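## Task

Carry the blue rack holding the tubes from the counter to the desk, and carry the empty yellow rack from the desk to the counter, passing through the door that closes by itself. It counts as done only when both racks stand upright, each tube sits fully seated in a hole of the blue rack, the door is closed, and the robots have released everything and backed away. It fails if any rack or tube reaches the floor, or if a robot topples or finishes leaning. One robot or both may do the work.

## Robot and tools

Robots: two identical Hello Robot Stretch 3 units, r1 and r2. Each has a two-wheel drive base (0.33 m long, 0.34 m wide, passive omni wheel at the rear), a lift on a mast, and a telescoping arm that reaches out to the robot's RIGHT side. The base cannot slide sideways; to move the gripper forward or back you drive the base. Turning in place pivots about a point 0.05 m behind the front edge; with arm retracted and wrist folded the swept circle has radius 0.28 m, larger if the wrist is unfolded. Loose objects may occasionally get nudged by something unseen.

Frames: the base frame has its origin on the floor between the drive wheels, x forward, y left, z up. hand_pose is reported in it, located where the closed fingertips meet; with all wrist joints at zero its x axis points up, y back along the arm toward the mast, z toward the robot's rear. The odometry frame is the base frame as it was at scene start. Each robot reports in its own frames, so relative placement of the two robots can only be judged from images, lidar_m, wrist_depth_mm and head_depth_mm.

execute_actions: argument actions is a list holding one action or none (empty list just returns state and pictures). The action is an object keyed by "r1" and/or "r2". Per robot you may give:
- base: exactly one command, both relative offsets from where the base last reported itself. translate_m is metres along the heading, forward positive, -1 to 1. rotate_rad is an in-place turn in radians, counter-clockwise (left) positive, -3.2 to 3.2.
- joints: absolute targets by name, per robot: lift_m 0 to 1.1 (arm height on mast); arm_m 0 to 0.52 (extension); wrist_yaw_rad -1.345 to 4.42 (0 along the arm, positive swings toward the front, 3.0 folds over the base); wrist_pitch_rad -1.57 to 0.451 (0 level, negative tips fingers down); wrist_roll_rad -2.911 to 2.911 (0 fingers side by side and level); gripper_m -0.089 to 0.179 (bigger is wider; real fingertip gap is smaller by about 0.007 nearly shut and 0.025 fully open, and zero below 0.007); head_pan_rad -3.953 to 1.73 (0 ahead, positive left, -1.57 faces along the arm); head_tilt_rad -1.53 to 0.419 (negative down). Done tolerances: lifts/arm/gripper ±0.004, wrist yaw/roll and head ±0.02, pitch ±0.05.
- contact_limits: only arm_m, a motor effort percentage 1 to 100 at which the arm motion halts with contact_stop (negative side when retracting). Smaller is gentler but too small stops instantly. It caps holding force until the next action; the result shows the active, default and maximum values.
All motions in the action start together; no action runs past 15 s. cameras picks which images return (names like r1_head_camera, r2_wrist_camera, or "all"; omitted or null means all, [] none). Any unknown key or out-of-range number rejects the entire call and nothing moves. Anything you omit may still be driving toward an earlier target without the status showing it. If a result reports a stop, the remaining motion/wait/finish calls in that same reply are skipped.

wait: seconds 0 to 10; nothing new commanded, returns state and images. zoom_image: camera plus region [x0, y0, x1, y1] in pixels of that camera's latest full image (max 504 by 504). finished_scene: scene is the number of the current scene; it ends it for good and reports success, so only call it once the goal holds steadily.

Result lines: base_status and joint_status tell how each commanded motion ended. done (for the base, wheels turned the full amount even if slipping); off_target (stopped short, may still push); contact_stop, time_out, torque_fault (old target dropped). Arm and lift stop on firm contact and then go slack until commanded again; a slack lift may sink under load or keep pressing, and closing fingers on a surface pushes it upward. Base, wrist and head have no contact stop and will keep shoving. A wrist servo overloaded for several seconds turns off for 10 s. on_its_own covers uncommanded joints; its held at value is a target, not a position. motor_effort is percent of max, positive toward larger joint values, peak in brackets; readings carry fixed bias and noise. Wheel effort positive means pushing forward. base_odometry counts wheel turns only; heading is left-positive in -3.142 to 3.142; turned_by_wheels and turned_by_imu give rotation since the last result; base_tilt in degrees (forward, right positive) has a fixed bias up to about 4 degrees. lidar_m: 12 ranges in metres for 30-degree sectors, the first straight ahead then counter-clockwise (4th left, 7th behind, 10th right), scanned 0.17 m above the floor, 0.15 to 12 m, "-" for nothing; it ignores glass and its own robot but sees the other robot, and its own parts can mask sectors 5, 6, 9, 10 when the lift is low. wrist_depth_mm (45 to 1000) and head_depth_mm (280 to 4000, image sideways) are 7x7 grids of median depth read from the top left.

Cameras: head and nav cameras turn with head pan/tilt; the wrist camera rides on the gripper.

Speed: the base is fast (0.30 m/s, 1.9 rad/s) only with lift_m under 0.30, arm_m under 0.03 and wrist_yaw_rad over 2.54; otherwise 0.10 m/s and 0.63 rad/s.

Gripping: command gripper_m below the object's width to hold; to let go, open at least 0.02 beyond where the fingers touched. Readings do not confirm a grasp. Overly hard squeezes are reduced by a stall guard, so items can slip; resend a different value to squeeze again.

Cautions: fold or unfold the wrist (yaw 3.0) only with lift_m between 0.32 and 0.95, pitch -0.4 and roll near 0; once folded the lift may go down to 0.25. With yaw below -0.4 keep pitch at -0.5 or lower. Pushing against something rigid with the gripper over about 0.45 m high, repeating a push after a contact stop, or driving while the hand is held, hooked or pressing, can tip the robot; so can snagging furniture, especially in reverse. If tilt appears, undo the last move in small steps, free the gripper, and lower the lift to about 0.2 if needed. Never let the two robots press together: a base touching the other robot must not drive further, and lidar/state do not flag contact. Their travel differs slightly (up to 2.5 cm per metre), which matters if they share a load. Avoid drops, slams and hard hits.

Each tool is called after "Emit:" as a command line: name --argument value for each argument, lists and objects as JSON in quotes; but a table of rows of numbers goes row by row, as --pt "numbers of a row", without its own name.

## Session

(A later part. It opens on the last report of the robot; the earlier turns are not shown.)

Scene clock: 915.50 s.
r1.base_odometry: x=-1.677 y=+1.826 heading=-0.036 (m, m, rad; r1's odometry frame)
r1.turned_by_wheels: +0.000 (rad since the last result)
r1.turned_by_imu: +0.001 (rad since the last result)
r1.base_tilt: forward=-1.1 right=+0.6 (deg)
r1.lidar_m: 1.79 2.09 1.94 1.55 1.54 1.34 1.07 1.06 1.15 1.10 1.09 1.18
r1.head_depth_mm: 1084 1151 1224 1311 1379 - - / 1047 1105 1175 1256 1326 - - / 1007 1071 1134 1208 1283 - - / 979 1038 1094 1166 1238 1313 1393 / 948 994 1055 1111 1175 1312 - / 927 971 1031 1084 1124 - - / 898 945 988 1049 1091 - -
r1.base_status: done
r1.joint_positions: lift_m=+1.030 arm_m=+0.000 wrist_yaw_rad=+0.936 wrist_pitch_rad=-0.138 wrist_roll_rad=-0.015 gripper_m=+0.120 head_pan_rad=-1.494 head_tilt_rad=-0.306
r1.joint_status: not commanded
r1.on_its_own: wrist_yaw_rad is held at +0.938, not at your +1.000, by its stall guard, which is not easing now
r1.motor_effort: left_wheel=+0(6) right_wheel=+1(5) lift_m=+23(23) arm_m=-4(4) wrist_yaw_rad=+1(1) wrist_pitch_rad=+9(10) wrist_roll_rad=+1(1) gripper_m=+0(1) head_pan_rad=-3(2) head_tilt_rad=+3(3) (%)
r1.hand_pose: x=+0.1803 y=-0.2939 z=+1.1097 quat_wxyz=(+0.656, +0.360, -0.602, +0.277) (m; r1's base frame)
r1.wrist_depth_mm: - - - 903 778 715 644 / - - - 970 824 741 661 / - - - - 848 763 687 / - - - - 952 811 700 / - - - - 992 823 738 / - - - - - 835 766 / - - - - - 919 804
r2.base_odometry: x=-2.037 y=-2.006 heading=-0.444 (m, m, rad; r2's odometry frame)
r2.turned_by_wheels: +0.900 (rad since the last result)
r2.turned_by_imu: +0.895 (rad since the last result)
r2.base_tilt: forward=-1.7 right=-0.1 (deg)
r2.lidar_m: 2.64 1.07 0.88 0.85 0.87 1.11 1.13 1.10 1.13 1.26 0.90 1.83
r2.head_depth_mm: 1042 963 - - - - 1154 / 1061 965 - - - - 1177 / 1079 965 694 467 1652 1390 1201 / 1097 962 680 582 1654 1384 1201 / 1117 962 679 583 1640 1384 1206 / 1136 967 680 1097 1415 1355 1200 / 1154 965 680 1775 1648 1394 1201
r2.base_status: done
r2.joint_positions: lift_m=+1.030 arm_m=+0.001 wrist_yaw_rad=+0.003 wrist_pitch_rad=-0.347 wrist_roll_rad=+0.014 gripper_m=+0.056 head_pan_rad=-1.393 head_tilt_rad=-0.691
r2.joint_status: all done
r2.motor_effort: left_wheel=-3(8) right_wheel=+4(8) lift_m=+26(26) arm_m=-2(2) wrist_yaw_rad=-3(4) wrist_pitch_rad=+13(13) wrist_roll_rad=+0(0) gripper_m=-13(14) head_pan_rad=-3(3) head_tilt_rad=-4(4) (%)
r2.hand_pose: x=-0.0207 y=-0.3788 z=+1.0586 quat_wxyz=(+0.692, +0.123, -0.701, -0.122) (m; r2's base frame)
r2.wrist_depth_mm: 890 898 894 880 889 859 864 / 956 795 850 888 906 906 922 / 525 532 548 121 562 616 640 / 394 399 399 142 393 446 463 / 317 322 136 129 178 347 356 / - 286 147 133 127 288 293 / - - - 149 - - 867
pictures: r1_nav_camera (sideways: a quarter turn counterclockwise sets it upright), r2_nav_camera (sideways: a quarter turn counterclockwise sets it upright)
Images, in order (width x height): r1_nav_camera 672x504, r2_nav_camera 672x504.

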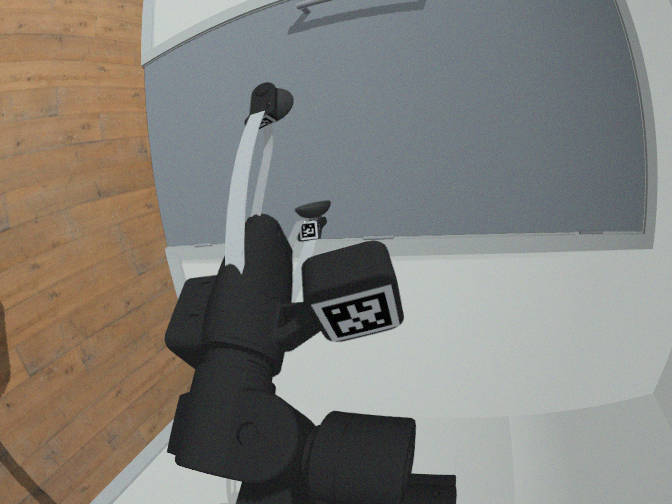

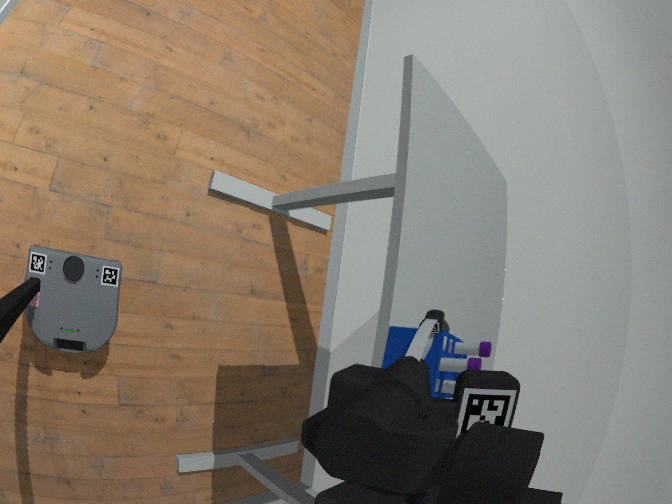

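Emit:
execute_actions --actions '[{"r2":{"joints":{"arm_m":0.32}}}]' --cameras '[]'

Emit:
execute_actions --actions '[{"r2":{"joints":{"lift_m":0.975}}}]' --cameras '["r2_nav_camera","r2_wrist_camera"]'

Scene clock: 929.17 s.
r1.base_odometry: x=-1.677 y=+1.826 heading=-0.036 (m, m, rad; r1's odometry frame)
r1.turned_by_wheels: +0.000 (rad since the last result)
r1.turned_by_imu: -0.001 (rad since the last result)
r1.base_tilt: forward=-1.1 right=+0.6 (deg)
r1.lidar_m: 1.79 2.09 1.94 1.55 1.54 1.34 1.07 1.06 1.15 1.10 1.09 1.18
r1.head_depth_mm: 1087 1152 1225 1304 1384 - - / 1047 1112 1177 1249 1328 - - / 1016 1072 1136 1203 1281 - - / 982 1038 1092 1166 1240 1329 1398 / 946 996 1055 1111 1175 1296 - / 925 976 1028 1082 1117 - - / 897 947 993 1050 1096 - -
r1.base_status: not commanded
r1.joint_positions: lift_m=+1.030 arm_m=+0.000 wrist_yaw_rad=+0.936 wrist_pitch_rad=-0.138 wrist_roll_rad=-0.015 gripper_m=+0.120 head_pan_rad=-1.494 head_tilt_rad=-0.306
r1.joint_status: not commanded
r1.on_its_own: wrist_yaw_rad is held at +0.938, not at your +1.000, by its stall guard, which is not easing now
r1.motor_effort: left_wheel=+0(0) right_wheel=+1(1) lift_m=+23(23) arm_m=-4(4) wrist_yaw_rad=+1(1) wrist_pitch_rad=+10(10) wrist_roll_rad=+1(1) gripper_m=+0(0) head_pan_rad=-2(3) head_tilt_rad=+3(3) (%)
r1.hand_pose: x=+0.1803 y=-0.2939 z=+1.1097 quat_wxyz=(+0.656, +0.360, -0.602, +0.277) (m; r1's base frame)
r1.wrist_depth_mm: - - - 926 786 706 637 / - - - 978 850 734 655 / - - - - 874 752 682 / - - - - 914 821 708 / - - - - 989 818 710 / - - - - - 821 778 / - - - - - 944 801
r2.base_odometry: x=-2.037 y=-2.006 heading=-0.444 (m, m, rad; r2's odometry frame)
r2.turned_by_wheels: +0.000 (rad since the last result)
r2.turned_by_imu: -0.001 (rad since the last result)
r2.base_tilt: forward=-1.7 right=-0.1 (deg)
r2.lidar_m: 2.64 1.07 0.88 0.85 0.87 1.11 1.13 1.10 1.14 1.26 0.90 1.82
r2.head_depth_mm: - 817 679 543 1646 1387 1198 / 1031 - 679 563 1647 1396 1197 / 1074 965 679 563 1642 1384 1196 / 1100 961 679 582 1650 1389 1201 / 1116 965 679 582 1649 1391 1201 / 1135 962 680 1097 1418 1358 1199 / 1160 965 679 1781 1653 1396 1199
r2.base_status: not commanded
r2.joint_positions: lift_m=+1.030 arm_m=+0.320 wrist_yaw_rad=+0.002 wrist_pitch_rad=-0.347 wrist_roll_rad=+0.014 gripper_m=+0.056 head_pan_rad=-1.393 head_tilt_rad=-0.691
r2.joint_status: all done
r2.motor_effort: left_wheel=-3(4) right_wheel=+4(4) lift_m=+26(26) arm_m=+2(2) wrist_yaw_rad=-2(4) wrist_pitch_rad=+13(13) wrist_roll_rad=+0(0) gripper_m=-13(14) head_pan_rad=-4(4) head_tilt_rad=-5(4) (%)
r2.hand_pose: x=-0.0210 y=-0.6975 z=+1.0586 quat_wxyz=(+0.692, +0.122, -0.701, -0.123) (m; r2's base frame)
r2.wrist_depth_mm: 616 606 608 607 601 597 595 / 656 676 657 641 638 654 650 / 520 531 545 121 543 618 673 / 387 400 392 143 391 442 454 / 313 319 136 128 178 346 353 / 261 269 147 134 127 286 290 / 224 228 217 148 231 241 245
pictures: none
No camera images: the call's "cameras" was empty. Leave "cameras" out to get every camera's image.

Scene clock: 930.50 s.
r1.base_odometry: x=-1.677 y=+1.826 heading=-0.036 (m, m, rad; r1's odometry frame)
r1.turned_by_wheels: +0.000 (rad since the last result)
r1.turned_by_imu: +0.000 (rad since the last result)
r1.base_tilt: forward=-1.1 right=+0.6 (deg)
r1.lidar_m: 1.79 2.10 1.94 1.56 1.54 1.34 1.07 1.06 1.15 1.10 1.09 1.18
r1.head_depth_mm: 1080 1154 1214 1304 1386 - - / 1051 1100 1179 1257 1324 - - / 1016 1068 1136 1209 1288 - - / 979 1037 1098 1161 1236 1324 1400 / 941 1000 1054 1113 1181 1296 - / 924 973 1023 1082 1119 - - / 898 942 994 1044 1095 - -
r1.base_status: not commanded
r1.joint_positions: lift_m=+1.030 arm_m=+0.000 wrist_yaw_rad=+0.936 wrist_pitch_rad=-0.138 wrist_roll_rad=-0.015 gripper_m=+0.120 head_pan_rad=-1.494 head_tilt_rad=-0.306
r1.joint_status: not commanded
r1.on_its_own: wrist_yaw_rad is held at +0.938, not at your +1.000, by its stall guard, which is not easing now
r1.motor_effort: left_wheel=+0(0) right_wheel=+1(1) lift_m=+23(23) arm_m=-4(4) wrist_yaw_rad=+2(2) wrist_pitch_rad=+10(10) wrist_roll_rad=+1(1) gripper_m=-1(0) head_pan_rad=-2(3) head_tilt_rad=+2(3) (%)
r1.hand_pose: x=+0.1803 y=-0.2939 z=+1.1097 quat_wxyz=(+0.656, +0.360, -0.602, +0.277) (m; r1's base frame)
r1.wrist_depth_mm: - - - 917 802 724 650 / - - - 948 843 735 666 / - - - - 884 771 699 / - - - - 910 806 708 / - - - - - 822 726 / - - - - - 833 762 / - - - - - 961 803
r2.base_odometry: x=-2.037 y=-2.006 heading=-0.444 (m, m, rad; r2's odometry frame)
r2.turned_by_wheels: +0.000 (rad since the last result)
r2.turned_by_imu: +0.000 (rad since the last result)
r2.base_tilt: forward=-1.7 right=-0.1 (deg)
r2.lidar_m: 2.64 1.07 0.88 0.85 0.87 1.12 1.13 1.10 1.14 1.26 0.90 1.82
r2.head_depth_mm: 1032 - 652 543 1648 1389 1200 / 1060 - 627 563 1647 1391 1198 / 1076 962 680 562 1651 1394 1199 / 1098 965 680 582 1649 1385 1198 / 1115 960 679 582 1645 1385 1200 / 1135 962 680 1102 1422 1359 1200 / 1156 964 681 1779 1654 1387 1201
r2.base_status: not commanded
r2.joint_positions: lift_m=+0.975 arm_m=+0.320 wrist_yaw_rad=+0.002 wrist_pitch_rad=-0.341 wrist_roll_rad=+0.014 gripper_m=+0.056 head_pan_rad=-1.393 head_tilt_rad=-0.691
r2.joint_status: all done
r2.motor_effort: left_wheel=-4(4) right_wheel=+4(4) lift_m=+19(22) arm_m=+1(2) wrist_yaw_rad=-2(2) wrist_pitch_rad=+10(13) wrist_roll_rad=+0(0) gripper_m=-13(13) head_pan_rad=-3(3) head_tilt_rad=-4(5) (%)
r2.hand_pose: x=-0.0210 y=-0.6982 z=+1.0056 quat_wxyz=(+0.692, +0.120, -0.701, -0.120) (m; r2's base frame)
r2.wrist_depth_mm: 610 610 606 596 596 597 591 / 603 641 643 651 621 643 644 / 395 414 421 120 427 476 493 / 301 309 303 142 303 342 347 / 240 244 135 129 167 266 272 / 200 206 147 134 128 218 220 / 173 173 166 149 177 185 187
pictures: r2_nav_camera (sideways: a quarter turn counterclockwise sets it upright), r2_wrist_camera
Images, in order (width x height): r2_nav_camera 672x504, r2_wrist_camera 644x364.

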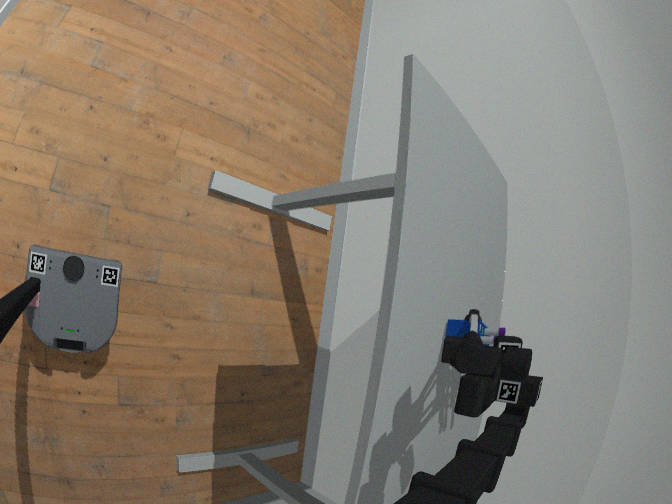

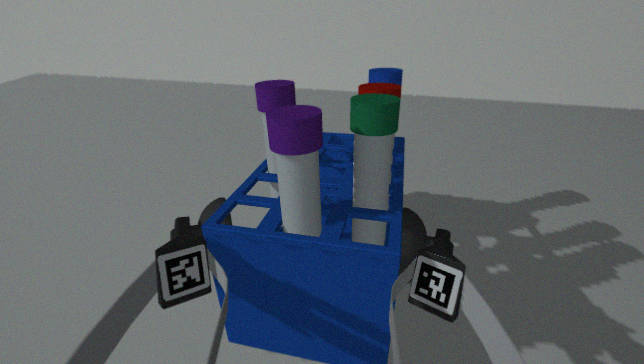

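Emit:
execute_actions --actions '[{"r2":{"joints":{"lift_m":0.962}}}]' --cameras '[]'

Emit:
execute_actions --actions '[{"r2":{"joints":{"gripper_m":0.17}}}]' --cameras '[]'

Emit:
execute_actions --actions '[{"r2":{"joints":{"arm_m":0.06,"head_pan_rad":-1.57,"head_tilt_rad":-0.5}}}]' --cameras '["r2_head_camera","r2_wrist_camera"]'

Scene clock: 940.23 s.
r1.base_odometry: x=-1.677 y=+1.826 heading=-0.036 (m, m, rad; r1's odometry frame)
r1.turned_by_wheels: +0.000 (rad since the last result)
r1.turned_by_imu: +0.000 (rad since the last result)
r1.base_tilt: forward=-1.0 right=+0.6 (deg)
r1.lidar_m: 1.80 2.09 1.94 1.55 1.54 1.33 1.07 1.06 1.15 1.10 1.09 1.18
r1.head_depth_mm: 1087 1148 1225 1302 1384 - - / 1042 1109 1179 1247 1328 - - / 1008 1070 1135 1206 1290 - - / 983 1033 1091 1153 1230 1326 1399 / 943 1001 1050 1114 1178 1293 - / 926 970 1026 1083 1127 - - / 900 946 996 1048 1086 - -
r1.base_status: not commanded
r1.joint_positions: lift_m=+1.030 arm_m=+0.000 wrist_yaw_rad=+0.936 wrist_pitch_rad=-0.138 wrist_roll_rad=-0.015 gripper_m=+0.120 head_pan_rad=-1.494 head_tilt_rad=-0.306
r1.joint_status: not commanded
r1.on_its_own: wrist_yaw_rad is held at +0.938, not at your +1.000, by its stall guard, which is not easing now
r1.motor_effort: left_wheel=+0(0) right_wheel=+1(1) lift_m=+23(23) arm_m=-4(4) wrist_yaw_rad=+1(2) wrist_pitch_rad=+10(10) wrist_roll_rad=+1(1) gripper_m=+0(0) head_pan_rad=-3(3) head_tilt_rad=+3(3) (%)
r1.hand_pose: x=+0.1803 y=-0.2939 z=+1.1097 quat_wxyz=(+0.656, +0.360, -0.602, +0.277) (m; r1's base frame)
r1.wrist_depth_mm: - - - 929 811 696 631 / - - - 957 844 722 655 / - - - 991 872 765 693 / - - - - 917 808 690 / - - - - 958 829 722 / - - - - - 838 767 / - - - - - 958 786
r2.base_odometry: x=-2.037 y=-2.006 heading=-0.444 (m, m, rad; r2's odometry frame)
r2.turned_by_wheels: +0.000 (rad since the last result)
r2.turned_by_imu: -0.001 (rad since the last result)
r2.base_tilt: forward=-1.6 right=-0.2 (deg)
r2.lidar_m: 2.64 1.07 0.88 0.85 0.87 1.12 1.14 1.10 1.13 1.26 0.90 1.83
r2.head_depth_mm: 1037 - 627 543 1659 1388 1199 / 1060 1120 627 562 1646 1385 1200 / 1078 961 681 561 1643 1386 1200 / 1095 962 678 583 1643 1389 1201 / 1118 963 679 581 1639 1392 1201 / 1139 964 682 1101 1415 1359 1202 / 1157 965 680 1780 1643 1392 1204
r2.base_status: not commanded
r2.joint_positions: lift_m=+0.962 arm_m=+0.320 wrist_yaw_rad=+0.002 wrist_pitch_rad=-0.309 wrist_roll_rad=+0.016 gripper_m=+0.056 head_pan_rad=-1.393 head_tilt_rad=-0.691
r2.joint_status: all done
r2.motor_effort: left_wheel=-5(3) right_wheel=+4(4) lift_m=+17(18) arm_m=+1(1) wrist_yaw_rad=-3(2) wrist_pitch_rad=-5(9) wrist_roll_rad=-1(1) gripper_m=-14(13) head_pan_rad=-3(3) head_tilt_rad=-3(3) (%)
r2.hand_pose: x=-0.0210 y=-0.7015 z=+1.0002 quat_wxyz=(+0.693, +0.109, -0.704, -0.109) (m; r2's base frame)
r2.wrist_depth_mm: 611 605 604 606 604 594 597 / 644 629 640 642 632 643 643 / 409 424 435 124 437 494 516 / 305 308 301 141 300 343 353 / 236 241 135 128 176 261 268 / 197 198 147 134 127 214 217 / 169 169 163 149 171 179 182
pictures: none
No camera images: the call's "cameras" was empty. Leave "cameras" out to get every camera's image.

Scene clock: 941.87 s.
r1.base_odometry: x=-1.677 y=+1.826 heading=-0.036 (m, m, rad; r1's odometry frame)
r1.turned_by_wheels: +0.000 (rad since the last result)
r1.turned_by_imu: +0.000 (rad since the last result)
r1.base_tilt: forward=-1.1 right=+0.5 (deg)
r1.lidar_m: 1.79 2.10 1.94 1.55 1.54 1.34 1.06 1.06 1.15 1.10 1.09 1.18
r1.head_depth_mm: 1085 1149 1227 1306 1389 - - / 1051 1108 1171 1261 1333 - - / 1013 1071 1138 1203 1280 - - / 984 1033 1099 1161 1229 1322 1402 / 945 997 1057 1111 1170 1288 - / 926 972 1027 1086 1123 - - / 899 942 993 1047 1086 - -
r1.base_status: not commanded
r1.joint_positions: lift_m=+1.030 arm_m=+0.000 wrist_yaw_rad=+0.936 wrist_pitch_rad=-0.138 wrist_roll_rad=-0.015 gripper_m=+0.120 head_pan_rad=-1.494 head_tilt_rad=-0.306
r1.joint_status: not commanded
r1.on_its_own: wrist_yaw_rad is held at +0.938, not at your +1.000, by its stall guard, which is not easing now
r1.motor_effort: left_wheel=+0(0) right_wheel=+1(1) lift_m=+23(23) arm_m=-4(4) wrist_yaw_rad=+2(2) wrist_pitch_rad=+10(9) wrist_roll_rad=+1(1) gripper_m=+0(0) head_pan_rad=-3(2) head_tilt_rad=+3(3) (%)
r1.hand_pose: x=+0.1803 y=-0.2939 z=+1.1097 quat_wxyz=(+0.656, +0.360, -0.602, +0.277) (m; r1's base frame)
r1.wrist_depth_mm: - - - 891 801 713 640 / - - - 976 834 731 651 / - - - - 883 773 690 / - - - - 908 794 711 / - - - - 962 808 741 / - - - - - 843 762 / - - - - - 925 807
r2.base_odometry: x=-2.037 y=-2.006 heading=-0.444 (m, m, rad; r2's odometry frame)
r2.turned_by_wheels: +0.000 (rad since the last result)
r2.turned_by_imu: +0.000 (rad since the last result)
r2.base_tilt: forward=-1.6 right=-0.2 (deg)
r2.lidar_m: 2.64 1.07 0.88 0.85 0.87 1.11 1.13 1.10 1.14 1.26 0.90 1.83
r2.head_depth_mm: 1033 - 626 542 1649 1390 1198 / 1062 1123 626 561 1653 1383 1199 / 1080 964 652 562 1657 1384 1201 / 1096 962 679 581 1654 1397 1201 / 1118 962 680 582 1649 1389 1197 / 1134 962 681 1098 1416 1364 1201 / 1159 966 679 1783 1650 1387 1203
r2.base_status: not commanded
r2.joint_positions: lift_m=+0.962 arm_m=+0.320 wrist_yaw_rad=+0.002 wrist_pitch_rad=-0.334 wrist_roll_rad=+0.017 gripper_m=+0.170 head_pan_rad=-1.393 head_tilt_rad=-0.691
r2.joint_status: all done
r2.motor_effort: left_wheel=-3(4) right_wheel=+4(4) lift_m=+19(19) arm_m=+1(2) wrist_yaw_rad=-1(2) wrist_pitch_rad=+6(6) wrist_roll_rad=-1(1) gripper_m=+0(81) head_pan_rad=-4(3) head_tilt_rad=-3(4) (%)
r2.hand_pose: x=-0.0211 y=-0.6990 z=+0.9942 quat_wxyz=(+0.692, +0.117, -0.703, -0.118) (m; r2's base frame)
r2.wrist_depth_mm: 609 614 615 603 616 591 598 / 573 600 637 608 624 629 638 / 379 388 398 113 375 447 470 / 282 290 280 140 282 319 330 / 227 231 135 128 225 259 252 / - 189 153 137 187 - 208 / 159 162 161 156 165 167 174
pictures: none
No camera images: the call's "cameras" was empty. Leave "cameras" out to get every camera's image.

Scene clock: 945.00 s.
r1.base_odometry: x=-1.677 y=+1.826 heading=-0.036 (m, m, rad; r1's odometry frame)
r1.turned_by_wheels: +0.000 (rad since the last result)
r1.turned_by_imu: +0.000 (rad since the last result)
r1.base_tilt: forward=-1.1 right=+0.5 (deg)
r1.lidar_m: 1.79 2.09 1.95 1.55 1.54 1.34 1.07 1.06 1.15 1.10 1.09 1.18
r1.head_depth_mm: 1082 1148 1226 1300 1396 - - / 1050 1109 1182 1250 1316 - - / 1012 1071 1135 1204 1284 - - / 980 1038 1098 1159 1239 1314 1402 / 950 998 1056 1117 1174 1299 - / 931 972 1026 1084 1121 - - / 899 945 993 1051 1091 - -
r1.base_status: not commanded
r1.joint_positions: lift_m=+1.030 arm_m=+0.000 wrist_yaw_rad=+0.936 wrist_pitch_rad=-0.138 wrist_roll_rad=-0.015 gripper_m=+0.120 head_pan_rad=-1.494 head_tilt_rad=-0.306
r1.joint_status: not commanded
r1.on_its_own: wrist_yaw_rad is held at +0.938, not at your +1.000, by its stall guard, which is not easing now
r1.motor_effort: left_wheel=-1(1) right_wheel=+1(1) lift_m=+23(23) arm_m=-4(4) wrist_yaw_rad=+3(2) wrist_pitch_rad=+10(9) wrist_roll_rad=+1(1) gripper_m=+0(1) head_pan_rad=-2(2) head_tilt_rad=+3(3) (%)
r1.hand_pose: x=+0.1803 y=-0.2939 z=+1.1097 quat_wxyz=(+0.656, +0.360, -0.602, +0.277) (m; r1's base frame)
r1.wrist_depth_mm: - - - 945 818 708 634 / - - - 945 847 720 659 / - - - - 878 758 681 / - - - - 880 811 704 / - - - - 987 823 731 / - - - - - 837 749 / - - - - - 936 804
r2.base_odometry: x=-2.037 y=-2.006 heading=-0.444 (m, m, rad; r2's odometry frame)
r2.turned_by_wheels: +0.000 (rad since the last result)
r2.turned_by_imu: -0.001 (rad since the last result)
r2.base_tilt: forward=-1.7 right=-0.1 (deg)
r2.lidar_m: 2.63 1.07 0.88 0.85 0.87 1.11 1.13 1.10 1.14 1.26 0.90 1.82
r2.head_depth_mm: 1057 1147 1060 739 - - - / 1056 1151 1065 740 - - - / 1059 1154 991 705 - - - / 1060 1155 1063 701 546 1540 1285 / 1060 1155 1063 706 592 1585 1316 / 1064 1160 1065 706 567 1588 1321 / 1063 1158 1065 705 569 1240 1257
r2.base_status: not commanded
r2.joint_positions: lift_m=+0.962 arm_m=+0.060 wrist_yaw_rad=+0.002 wrist_pitch_rad=-0.335 wrist_roll_rad=+0.017 gripper_m=+0.170 head_pan_rad=-1.563 head_tilt_rad=-0.507
r2.joint_status: all done
r2.motor_effort: left_wheel=-4(3) right_wheel=+4(4) lift_m=+19(19) arm_m=-2(2) wrist_yaw_rad=-2(2) wrist_pitch_rad=+7(7) wrist_roll_rad=-1(1) gripper_m=+1(0) head_pan_rad=-3(21) head_tilt_rad=+4(18) (%)
r2.hand_pose: x=-0.0211 y=-0.4393 z=+0.9940 quat_wxyz=(+0.692, +0.118, -0.703, -0.119) (m; r2's base frame)
r2.wrist_depth_mm: 846 844 828 815 822 805 831 / 575 601 635 359 715 765 822 / 377 392 407 369 433 456 470 / 282 289 296 304 312 321 329 / 226 231 233 239 245 258 254 / - 199 199 198 201 - 208 / - - - - - - 200
pictures: r2_head_camera (sideways: a quarter turn clockwise sets it upright), r2_wrist_camera
Images, in order (width x height): r2_head_camera 896x504, r2_wrist_camera 644x364.

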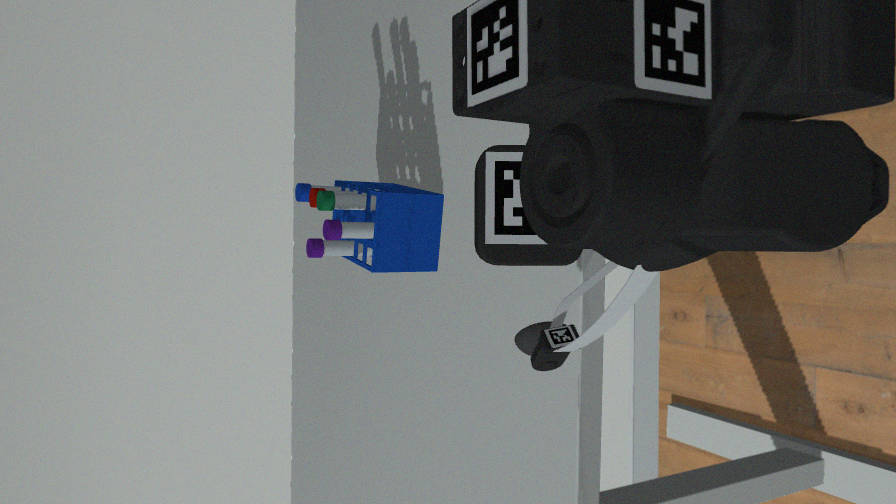

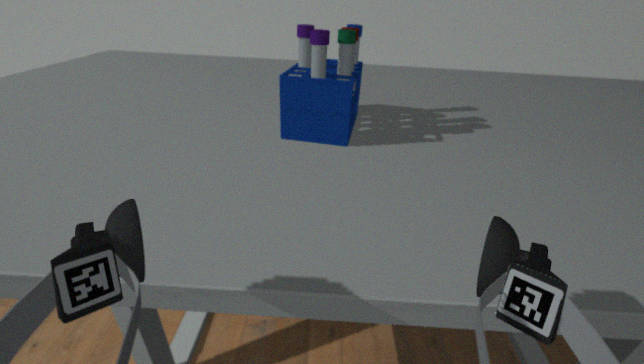

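Emit:
zoom_image --camera "r2_head_camera" --region '[270, 0, 470, 290]'

Emit:
execute_actions --actions '[{"r2":{"base":{"translate_m":0.35},"joints":{"arm_m":0.25,"lift_m":1.0,"wrist_pitch_rad":0.0,"wrist_yaw_rad":-0.38,"gripper_m":0.17}}}]' --cameras '["r2_wrist_camera"]'

Region (270, 0, 470, 290) of r2_head_camera's 896x504 image, scaled by 1.738, with more detail than that image has; it fills the left 348 columns of this view, and the rest is white.

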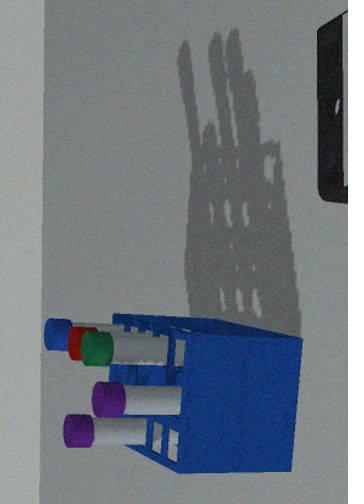

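Scene clock: 961.13 s.
r1.base_odometry: x=-1.677 y=+1.826 heading=-0.036 (m, m, rad; r1's odometry frame)
r1.turned_by_wheels: +0.000 (rad since the last result)
r1.turned_by_imu: -0.001 (rad since the last result)
r1.base_tilt: forward=-1.0 right=+0.5 (deg)
r1.lidar_m: 1.78 2.09 1.94 1.55 1.54 1.33 1.07 1.06 1.15 1.10 1.09 1.18
r1.head_depth_mm: 1080 1150 1220 1305 1392 - - / 1045 1104 1181 1247 1333 - - / 1012 1077 1133 1199 1285 - - / 978 1028 1098 1161 1238 1326 1400 / 946 1000 1047 1115 1173 1306 - / 927 971 1027 1080 1123 - - / 901 943 992 1048 1096 - -
r1.base_status: not commanded
r1.joint_positions: lift_m=+1.030 arm_m=+0.000 wrist_yaw_rad=+0.936 wrist_pitch_rad=-0.138 wrist_roll_rad=-0.015 gripper_m=+0.120 head_pan_rad=-1.494 head_tilt_rad=-0.306
r1.joint_status: not commanded
r1.on_its_own: wrist_yaw_rad is held at +0.938, not at your +1.000, by its stall guard, which is not easing now
r1.motor_effort: left_wheel=+0(0) right_wheel=+1(1) lift_m=+23(23) arm_m=-4(4) wrist_yaw_rad=+1(1) wrist_pitch_rad=+9(9) wrist_roll_rad=+1(1) gripper_m=+0(0) head_pan_rad=-3(3) head_tilt_rad=+3(3) (%)
r1.hand_pose: x=+0.1803 y=-0.2939 z=+1.1097 quat_wxyz=(+0.656, +0.360, -0.602, +0.277) (m; r1's base frame)
r1.wrist_depth_mm: - - - 878 795 707 636 / - - - 950 826 731 658 / - - - - 861 770 676 / - - - - 917 788 705 / - - - - 978 814 717 / - - - - - 835 757 / - - - - - 926 779
r2.base_odometry: x=-1.721 y=-2.156 heading=-0.444 (m, m, rad; r2's odometry frame)
r2.turned_by_wheels: +0.000 (rad since the last result)
r2.turned_by_imu: -0.003 (rad since the last result)
r2.base_tilt: forward=-1.7 right=-0.1 (deg)
r2.lidar_m: 2.29 1.06 0.80 0.84 0.88 1.10 1.48 1.38 1.31 0.81 1.32 1.83
r2.head_depth_mm: 1060 1157 - 671 569 1586 1316 / 1064 1144 - 642 567 1582 1316 / 1066 1145 - 644 591 1597 1325 / 1068 1161 1066 674 591 1537 1291 / 1067 1161 1067 704 591 1502 1285 / 1064 1163 1246 706 592 1592 1318 / 1069 1162 1281 1370 590 1587 1317
r2.base_status: done
r2.joint_positions: lift_m=+1.000 arm_m=+0.250 wrist_yaw_rad=-0.378 wrist_pitch_rad=-0.023 wrist_roll_rad=+0.017 gripper_m=+0.170 head_pan_rad=-1.563 head_tilt_rad=-0.507
r2.joint_status: all done
r2.motor_effort: left_wheel=-4(4) right_wheel=+3(9) lift_m=+26(26) arm_m=+1(4) wrist_yaw_rad=-2(5) wrist_pitch_rad=+11(10) wrist_roll_rad=-1(1) gripper_m=+0(1) head_pan_rad=-3(4) head_tilt_rad=+2(2) (%)
r2.hand_pose: x=-0.1158 y=-0.6323 z=+1.1086 quat_wxyz=(+0.687, -0.126, -0.701, -0.140) (m; r2's base frame)
r2.wrist_depth_mm: 579 613 679 739 838 934 - / 591 639 703 774 855 - - / 614 661 734 810 909 - - / 629 687 749 830 929 - - / 553 553 564 587 589 354 648 / - 393 407 415 404 - 450 / 298 308 316 323 328 321 346
pictures: r2_wrist_camera
Images, in order (width x height): r2_wrist_camera 644x364.

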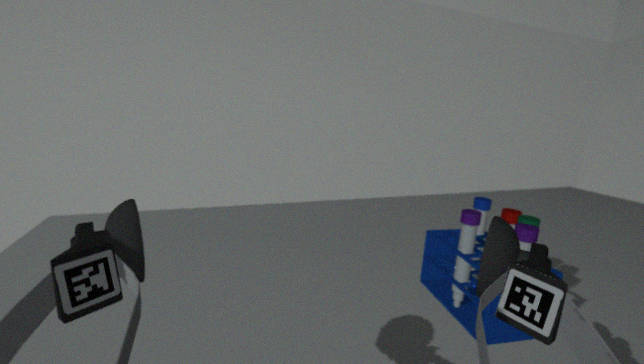

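Emit:
execute_actions --actions '[{"r2":{"joints":{"arm_m":0.06,"lift_m":0.93}}}]' --cameras '["r2_wrist_camera"]'

Emit:
zoom_image --camera "r2_wrist_camera" --region '[340, 100, 540, 260]'

Scene clock: 975.53 s.
r1.base_odometry: x=-1.677 y=+1.826 heading=-0.036 (m, m, rad; r1's odometry frame)
r1.turned_by_wheels: +0.000 (rad since the last result)
r1.turned_by_imu: -0.001 (rad since the last result)
r1.base_tilt: forward=-1.2 right=+0.6 (deg)
r1.lidar_m: 1.79 2.09 1.94 1.55 1.54 1.34 1.07 1.06 1.15 1.10 1.09 1.18
r1.head_depth_mm: 1077 1153 1226 1301 1384 - - / 1046 1108 1180 1254 1321 - - / 1010 1065 1141 1200 1280 - - / 982 1034 1096 1161 1235 1315 1402 / 949 1000 1051 1112 1186 1302 - / 926 975 1029 1094 1129 - - / 901 949 995 1050 1092 - -
r1.base_status: not commanded
r1.joint_positions: lift_m=+1.030 arm_m=+0.000 wrist_yaw_rad=+0.936 wrist_pitch_rad=-0.138 wrist_roll_rad=-0.015 gripper_m=+0.120 head_pan_rad=-1.494 head_tilt_rad=-0.306
r1.joint_status: not commanded
r1.on_its_own: wrist_yaw_rad is held at +0.938, not at your +1.000, by its stall guard, which is not easing now
r1.motor_effort: left_wheel=-1(1) right_wheel=+1(1) lift_m=+23(23) arm_m=-4(4) wrist_yaw_rad=+1(2) wrist_pitch_rad=+10(10) wrist_roll_rad=+1(1) gripper_m=+0(0) head_pan_rad=-2(5) head_tilt_rad=+3(3) (%)
r1.hand_pose: x=+0.1803 y=-0.2939 z=+1.1097 quat_wxyz=(+0.656, +0.360, -0.602, +0.277) (m; r1's base frame)
r1.wrist_depth_mm: - - - 913 785 700 637 / - - - 967 832 731 664 / - - - - 870 773 683 / - - - - 905 799 693 / - - - - 965 802 727 / - - - - - 855 756 / - - - - - 942 781
r2.base_odometry: x=-1.721 y=-2.156 heading=-0.444 (m, m, rad; r2's odometry frame)
r2.turned_by_wheels: +0.000 (rad since the last result)
r2.turned_by_imu: -0.001 (rad since the last result)
r2.base_tilt: forward=-1.6 right=-0.3 (deg)
r2.lidar_m: 2.29 1.06 0.80 0.84 0.88 1.10 1.48 1.38 1.31 0.81 1.32 1.83
r2.head_depth_mm: 1062 1160 1062 705 - - - / 1064 1155 1062 704 - - - / 1065 1162 1066 741 - - - / 1065 1162 1066 705 591 1508 1249 / 1072 1163 1062 703 592 1500 1286 / 1067 1166 1245 704 592 1592 1320 / 1068 1164 1282 1358 592 1590 1314
r2.base_status: not commanded
r2.joint_positions: lift_m=+0.930 arm_m=+0.060 wrist_yaw_rad=-0.378 wrist_pitch_rad=-0.022 wrist_roll_rad=+0.017 gripper_m=+0.170 head_pan_rad=-1.563 head_tilt_rad=-0.507
r2.joint_status: all done
r2.motor_effort: left_wheel=-2(3) right_wheel=+3(3) lift_m=+19(22) arm_m=-2(2) wrist_yaw_rad=-2(2) wrist_pitch_rad=+10(11) wrist_roll_rad=-1(1) gripper_m=+0(0) head_pan_rad=-4(4) head_tilt_rad=+3(3) (%)
r2.hand_pose: x=-0.1158 y=-0.4427 z=+1.0391 quat_wxyz=(+0.687, -0.126, -0.701, -0.140) (m; r2's base frame)
r2.wrist_depth_mm: 711 774 832 923 - - - / 724 804 868 943 - - - / 746 824 879 - - - - / 606 629 668 692 520 800 861 / 371 388 395 411 425 478 465 / - 276 282 293 298 - 325 / 208 217 220 226 239 - -
pictures: r2_wrist_camera
Images, in order (width x height): r2_wrist_camera 644x364.

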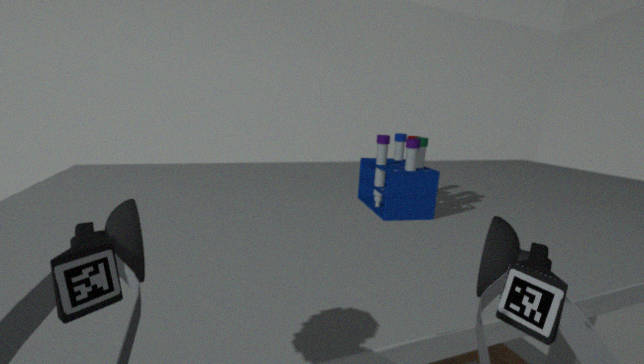

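Region (340, 100, 540, 260) of r2_wrist_camera's 644x364 image, scaled by 2.520; it fills the top 403 rows of this view, and the rest is white.

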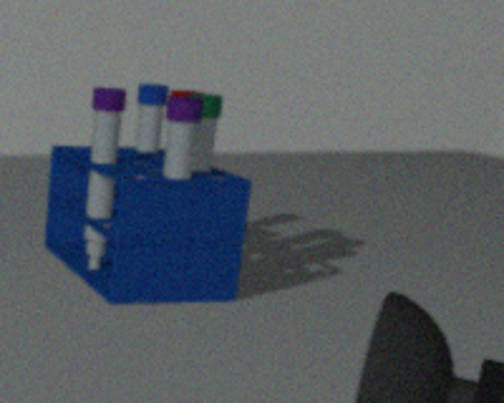

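Emit:
execute_actions --actions '[{"r2":{"joints":{"arm_m":0.0,"wrist_yaw_rad":1.5,"wrist_pitch_rad":-0.4}}}]' --cameras '[]'

Emit:
finished_scene --scene 2

Scene clock: 983.67 s.
r1.base_odometry: x=-1.677 y=+1.826 heading=-0.036 (m, m, rad; r1's odometry frame)
r1.turned_by_wheels: +0.000 (rad since the last result)
r1.turned_by_imu: -0.001 (rad since the last result)
r1.base_tilt: forward=-1.2 right=+0.6 (deg)
r1.lidar_m: 1.79 2.10 1.95 1.55 1.54 1.34 1.07 1.06 1.15 1.10 1.09 1.18
r1.head_depth_mm: 1087 1144 1219 1310 1384 - - / 1042 1102 1177 1255 1328 - - / 1018 1072 1127 1207 1281 - - / 982 1038 1093 1165 1241 1326 1396 / 948 995 1052 1109 1186 1304 - / 925 975 1027 1084 1122 - - / 897 940 994 1049 1096 - -
r1.base_status: not commanded
r1.joint_positions: lift_m=+1.030 arm_m=+0.000 wrist_yaw_rad=+0.936 wrist_pitch_rad=-0.138 wrist_roll_rad=-0.015 gripper_m=+0.120 head_pan_rad=-1.494 head_tilt_rad=-0.306
r1.joint_status: not commanded
r1.on_its_own: wrist_yaw_rad is held at +0.938, not at your +1.000, by its stall guard, which is not easing now
r1.motor_effort: left_wheel=+0(0) right_wheel=+1(1) lift_m=+23(23) arm_m=-4(4) wrist_yaw_rad=+2(1) wrist_pitch_rad=+10(9) wrist_roll_rad=+1(1) gripper_m=+0(0) head_pan_rad=-3(3) head_tilt_rad=+3(3) (%)
r1.hand_pose: x=+0.1803 y=-0.2939 z=+1.1097 quat_wxyz=(+0.656, +0.360, -0.602, +0.277) (m; r1's base frame)
r1.wrist_depth_mm: - - - 893 800 702 626 / - - - 945 832 741 659 / - - - - 888 773 686 / - - - - 921 792 702 / - - - - - 823 734 / - - - - - 843 751 / - - - - - 946 797
r2.base_odometry: x=-1.721 y=-2.156 heading=-0.444 (m, m, rad; r2's odometry frame)
r2.turned_by_wheels: +0.000 (rad since the last result)
r2.turned_by_imu: -0.001 (rad since the last result)
r2.base_tilt: forward=-1.6 right=-0.2 (deg)
r2.lidar_m: 2.29 1.06 0.80 0.84 0.88 1.11 1.49 1.37 1.31 0.81 1.32 1.83
r2.head_depth_mm: 1063 1158 1064 703 568 1689 - / 1063 1162 1064 704 569 1685 - / 1063 1165 1066 705 591 1654 - / 1066 1165 1065 706 592 1543 1283 / 1066 1159 1064 704 592 1504 1287 / 1067 1163 1246 706 592 1592 1353 / 1069 1167 1278 1360 591 1590 1395
r2.base_status: not commanded
r2.joint_positions: lift_m=+0.930 arm_m=+0.001 wrist_yaw_rad=+1.497 wrist_pitch_rad=-0.413 wrist_roll_rad=+0.017 gripper_m=+0.170 head_pan_rad=-1.563 head_tilt_rad=-0.507
r2.joint_status: all done
r2.motor_effort: left_wheel=-3(3) right_wheel=+3(3) lift_m=+19(20) arm_m=-2(4) wrist_yaw_rad=+4(5) wrist_pitch_rad=+6(11) wrist_roll_rad=-1(1) gripper_m=+0(0) head_pan_rad=-4(4) head_tilt_rad=+2(3) (%)
r2.hand_pose: x=+0.2031 y=-0.1629 z=+0.9440 quat_wxyz=(+0.603, +0.580, -0.413, +0.360) (m; r2's base frame)
r2.wrist_depth_mm: - - - - - - - / - - - - - - - / - - - - - - - / - - - - - - - / - - - - - - - / - - - - - - - / - - - - - - -
pictures: none
No camera images: the call's "cameras" was empty. Leave "cameras" out to get every camera's image.

The scene is finished: the task was done.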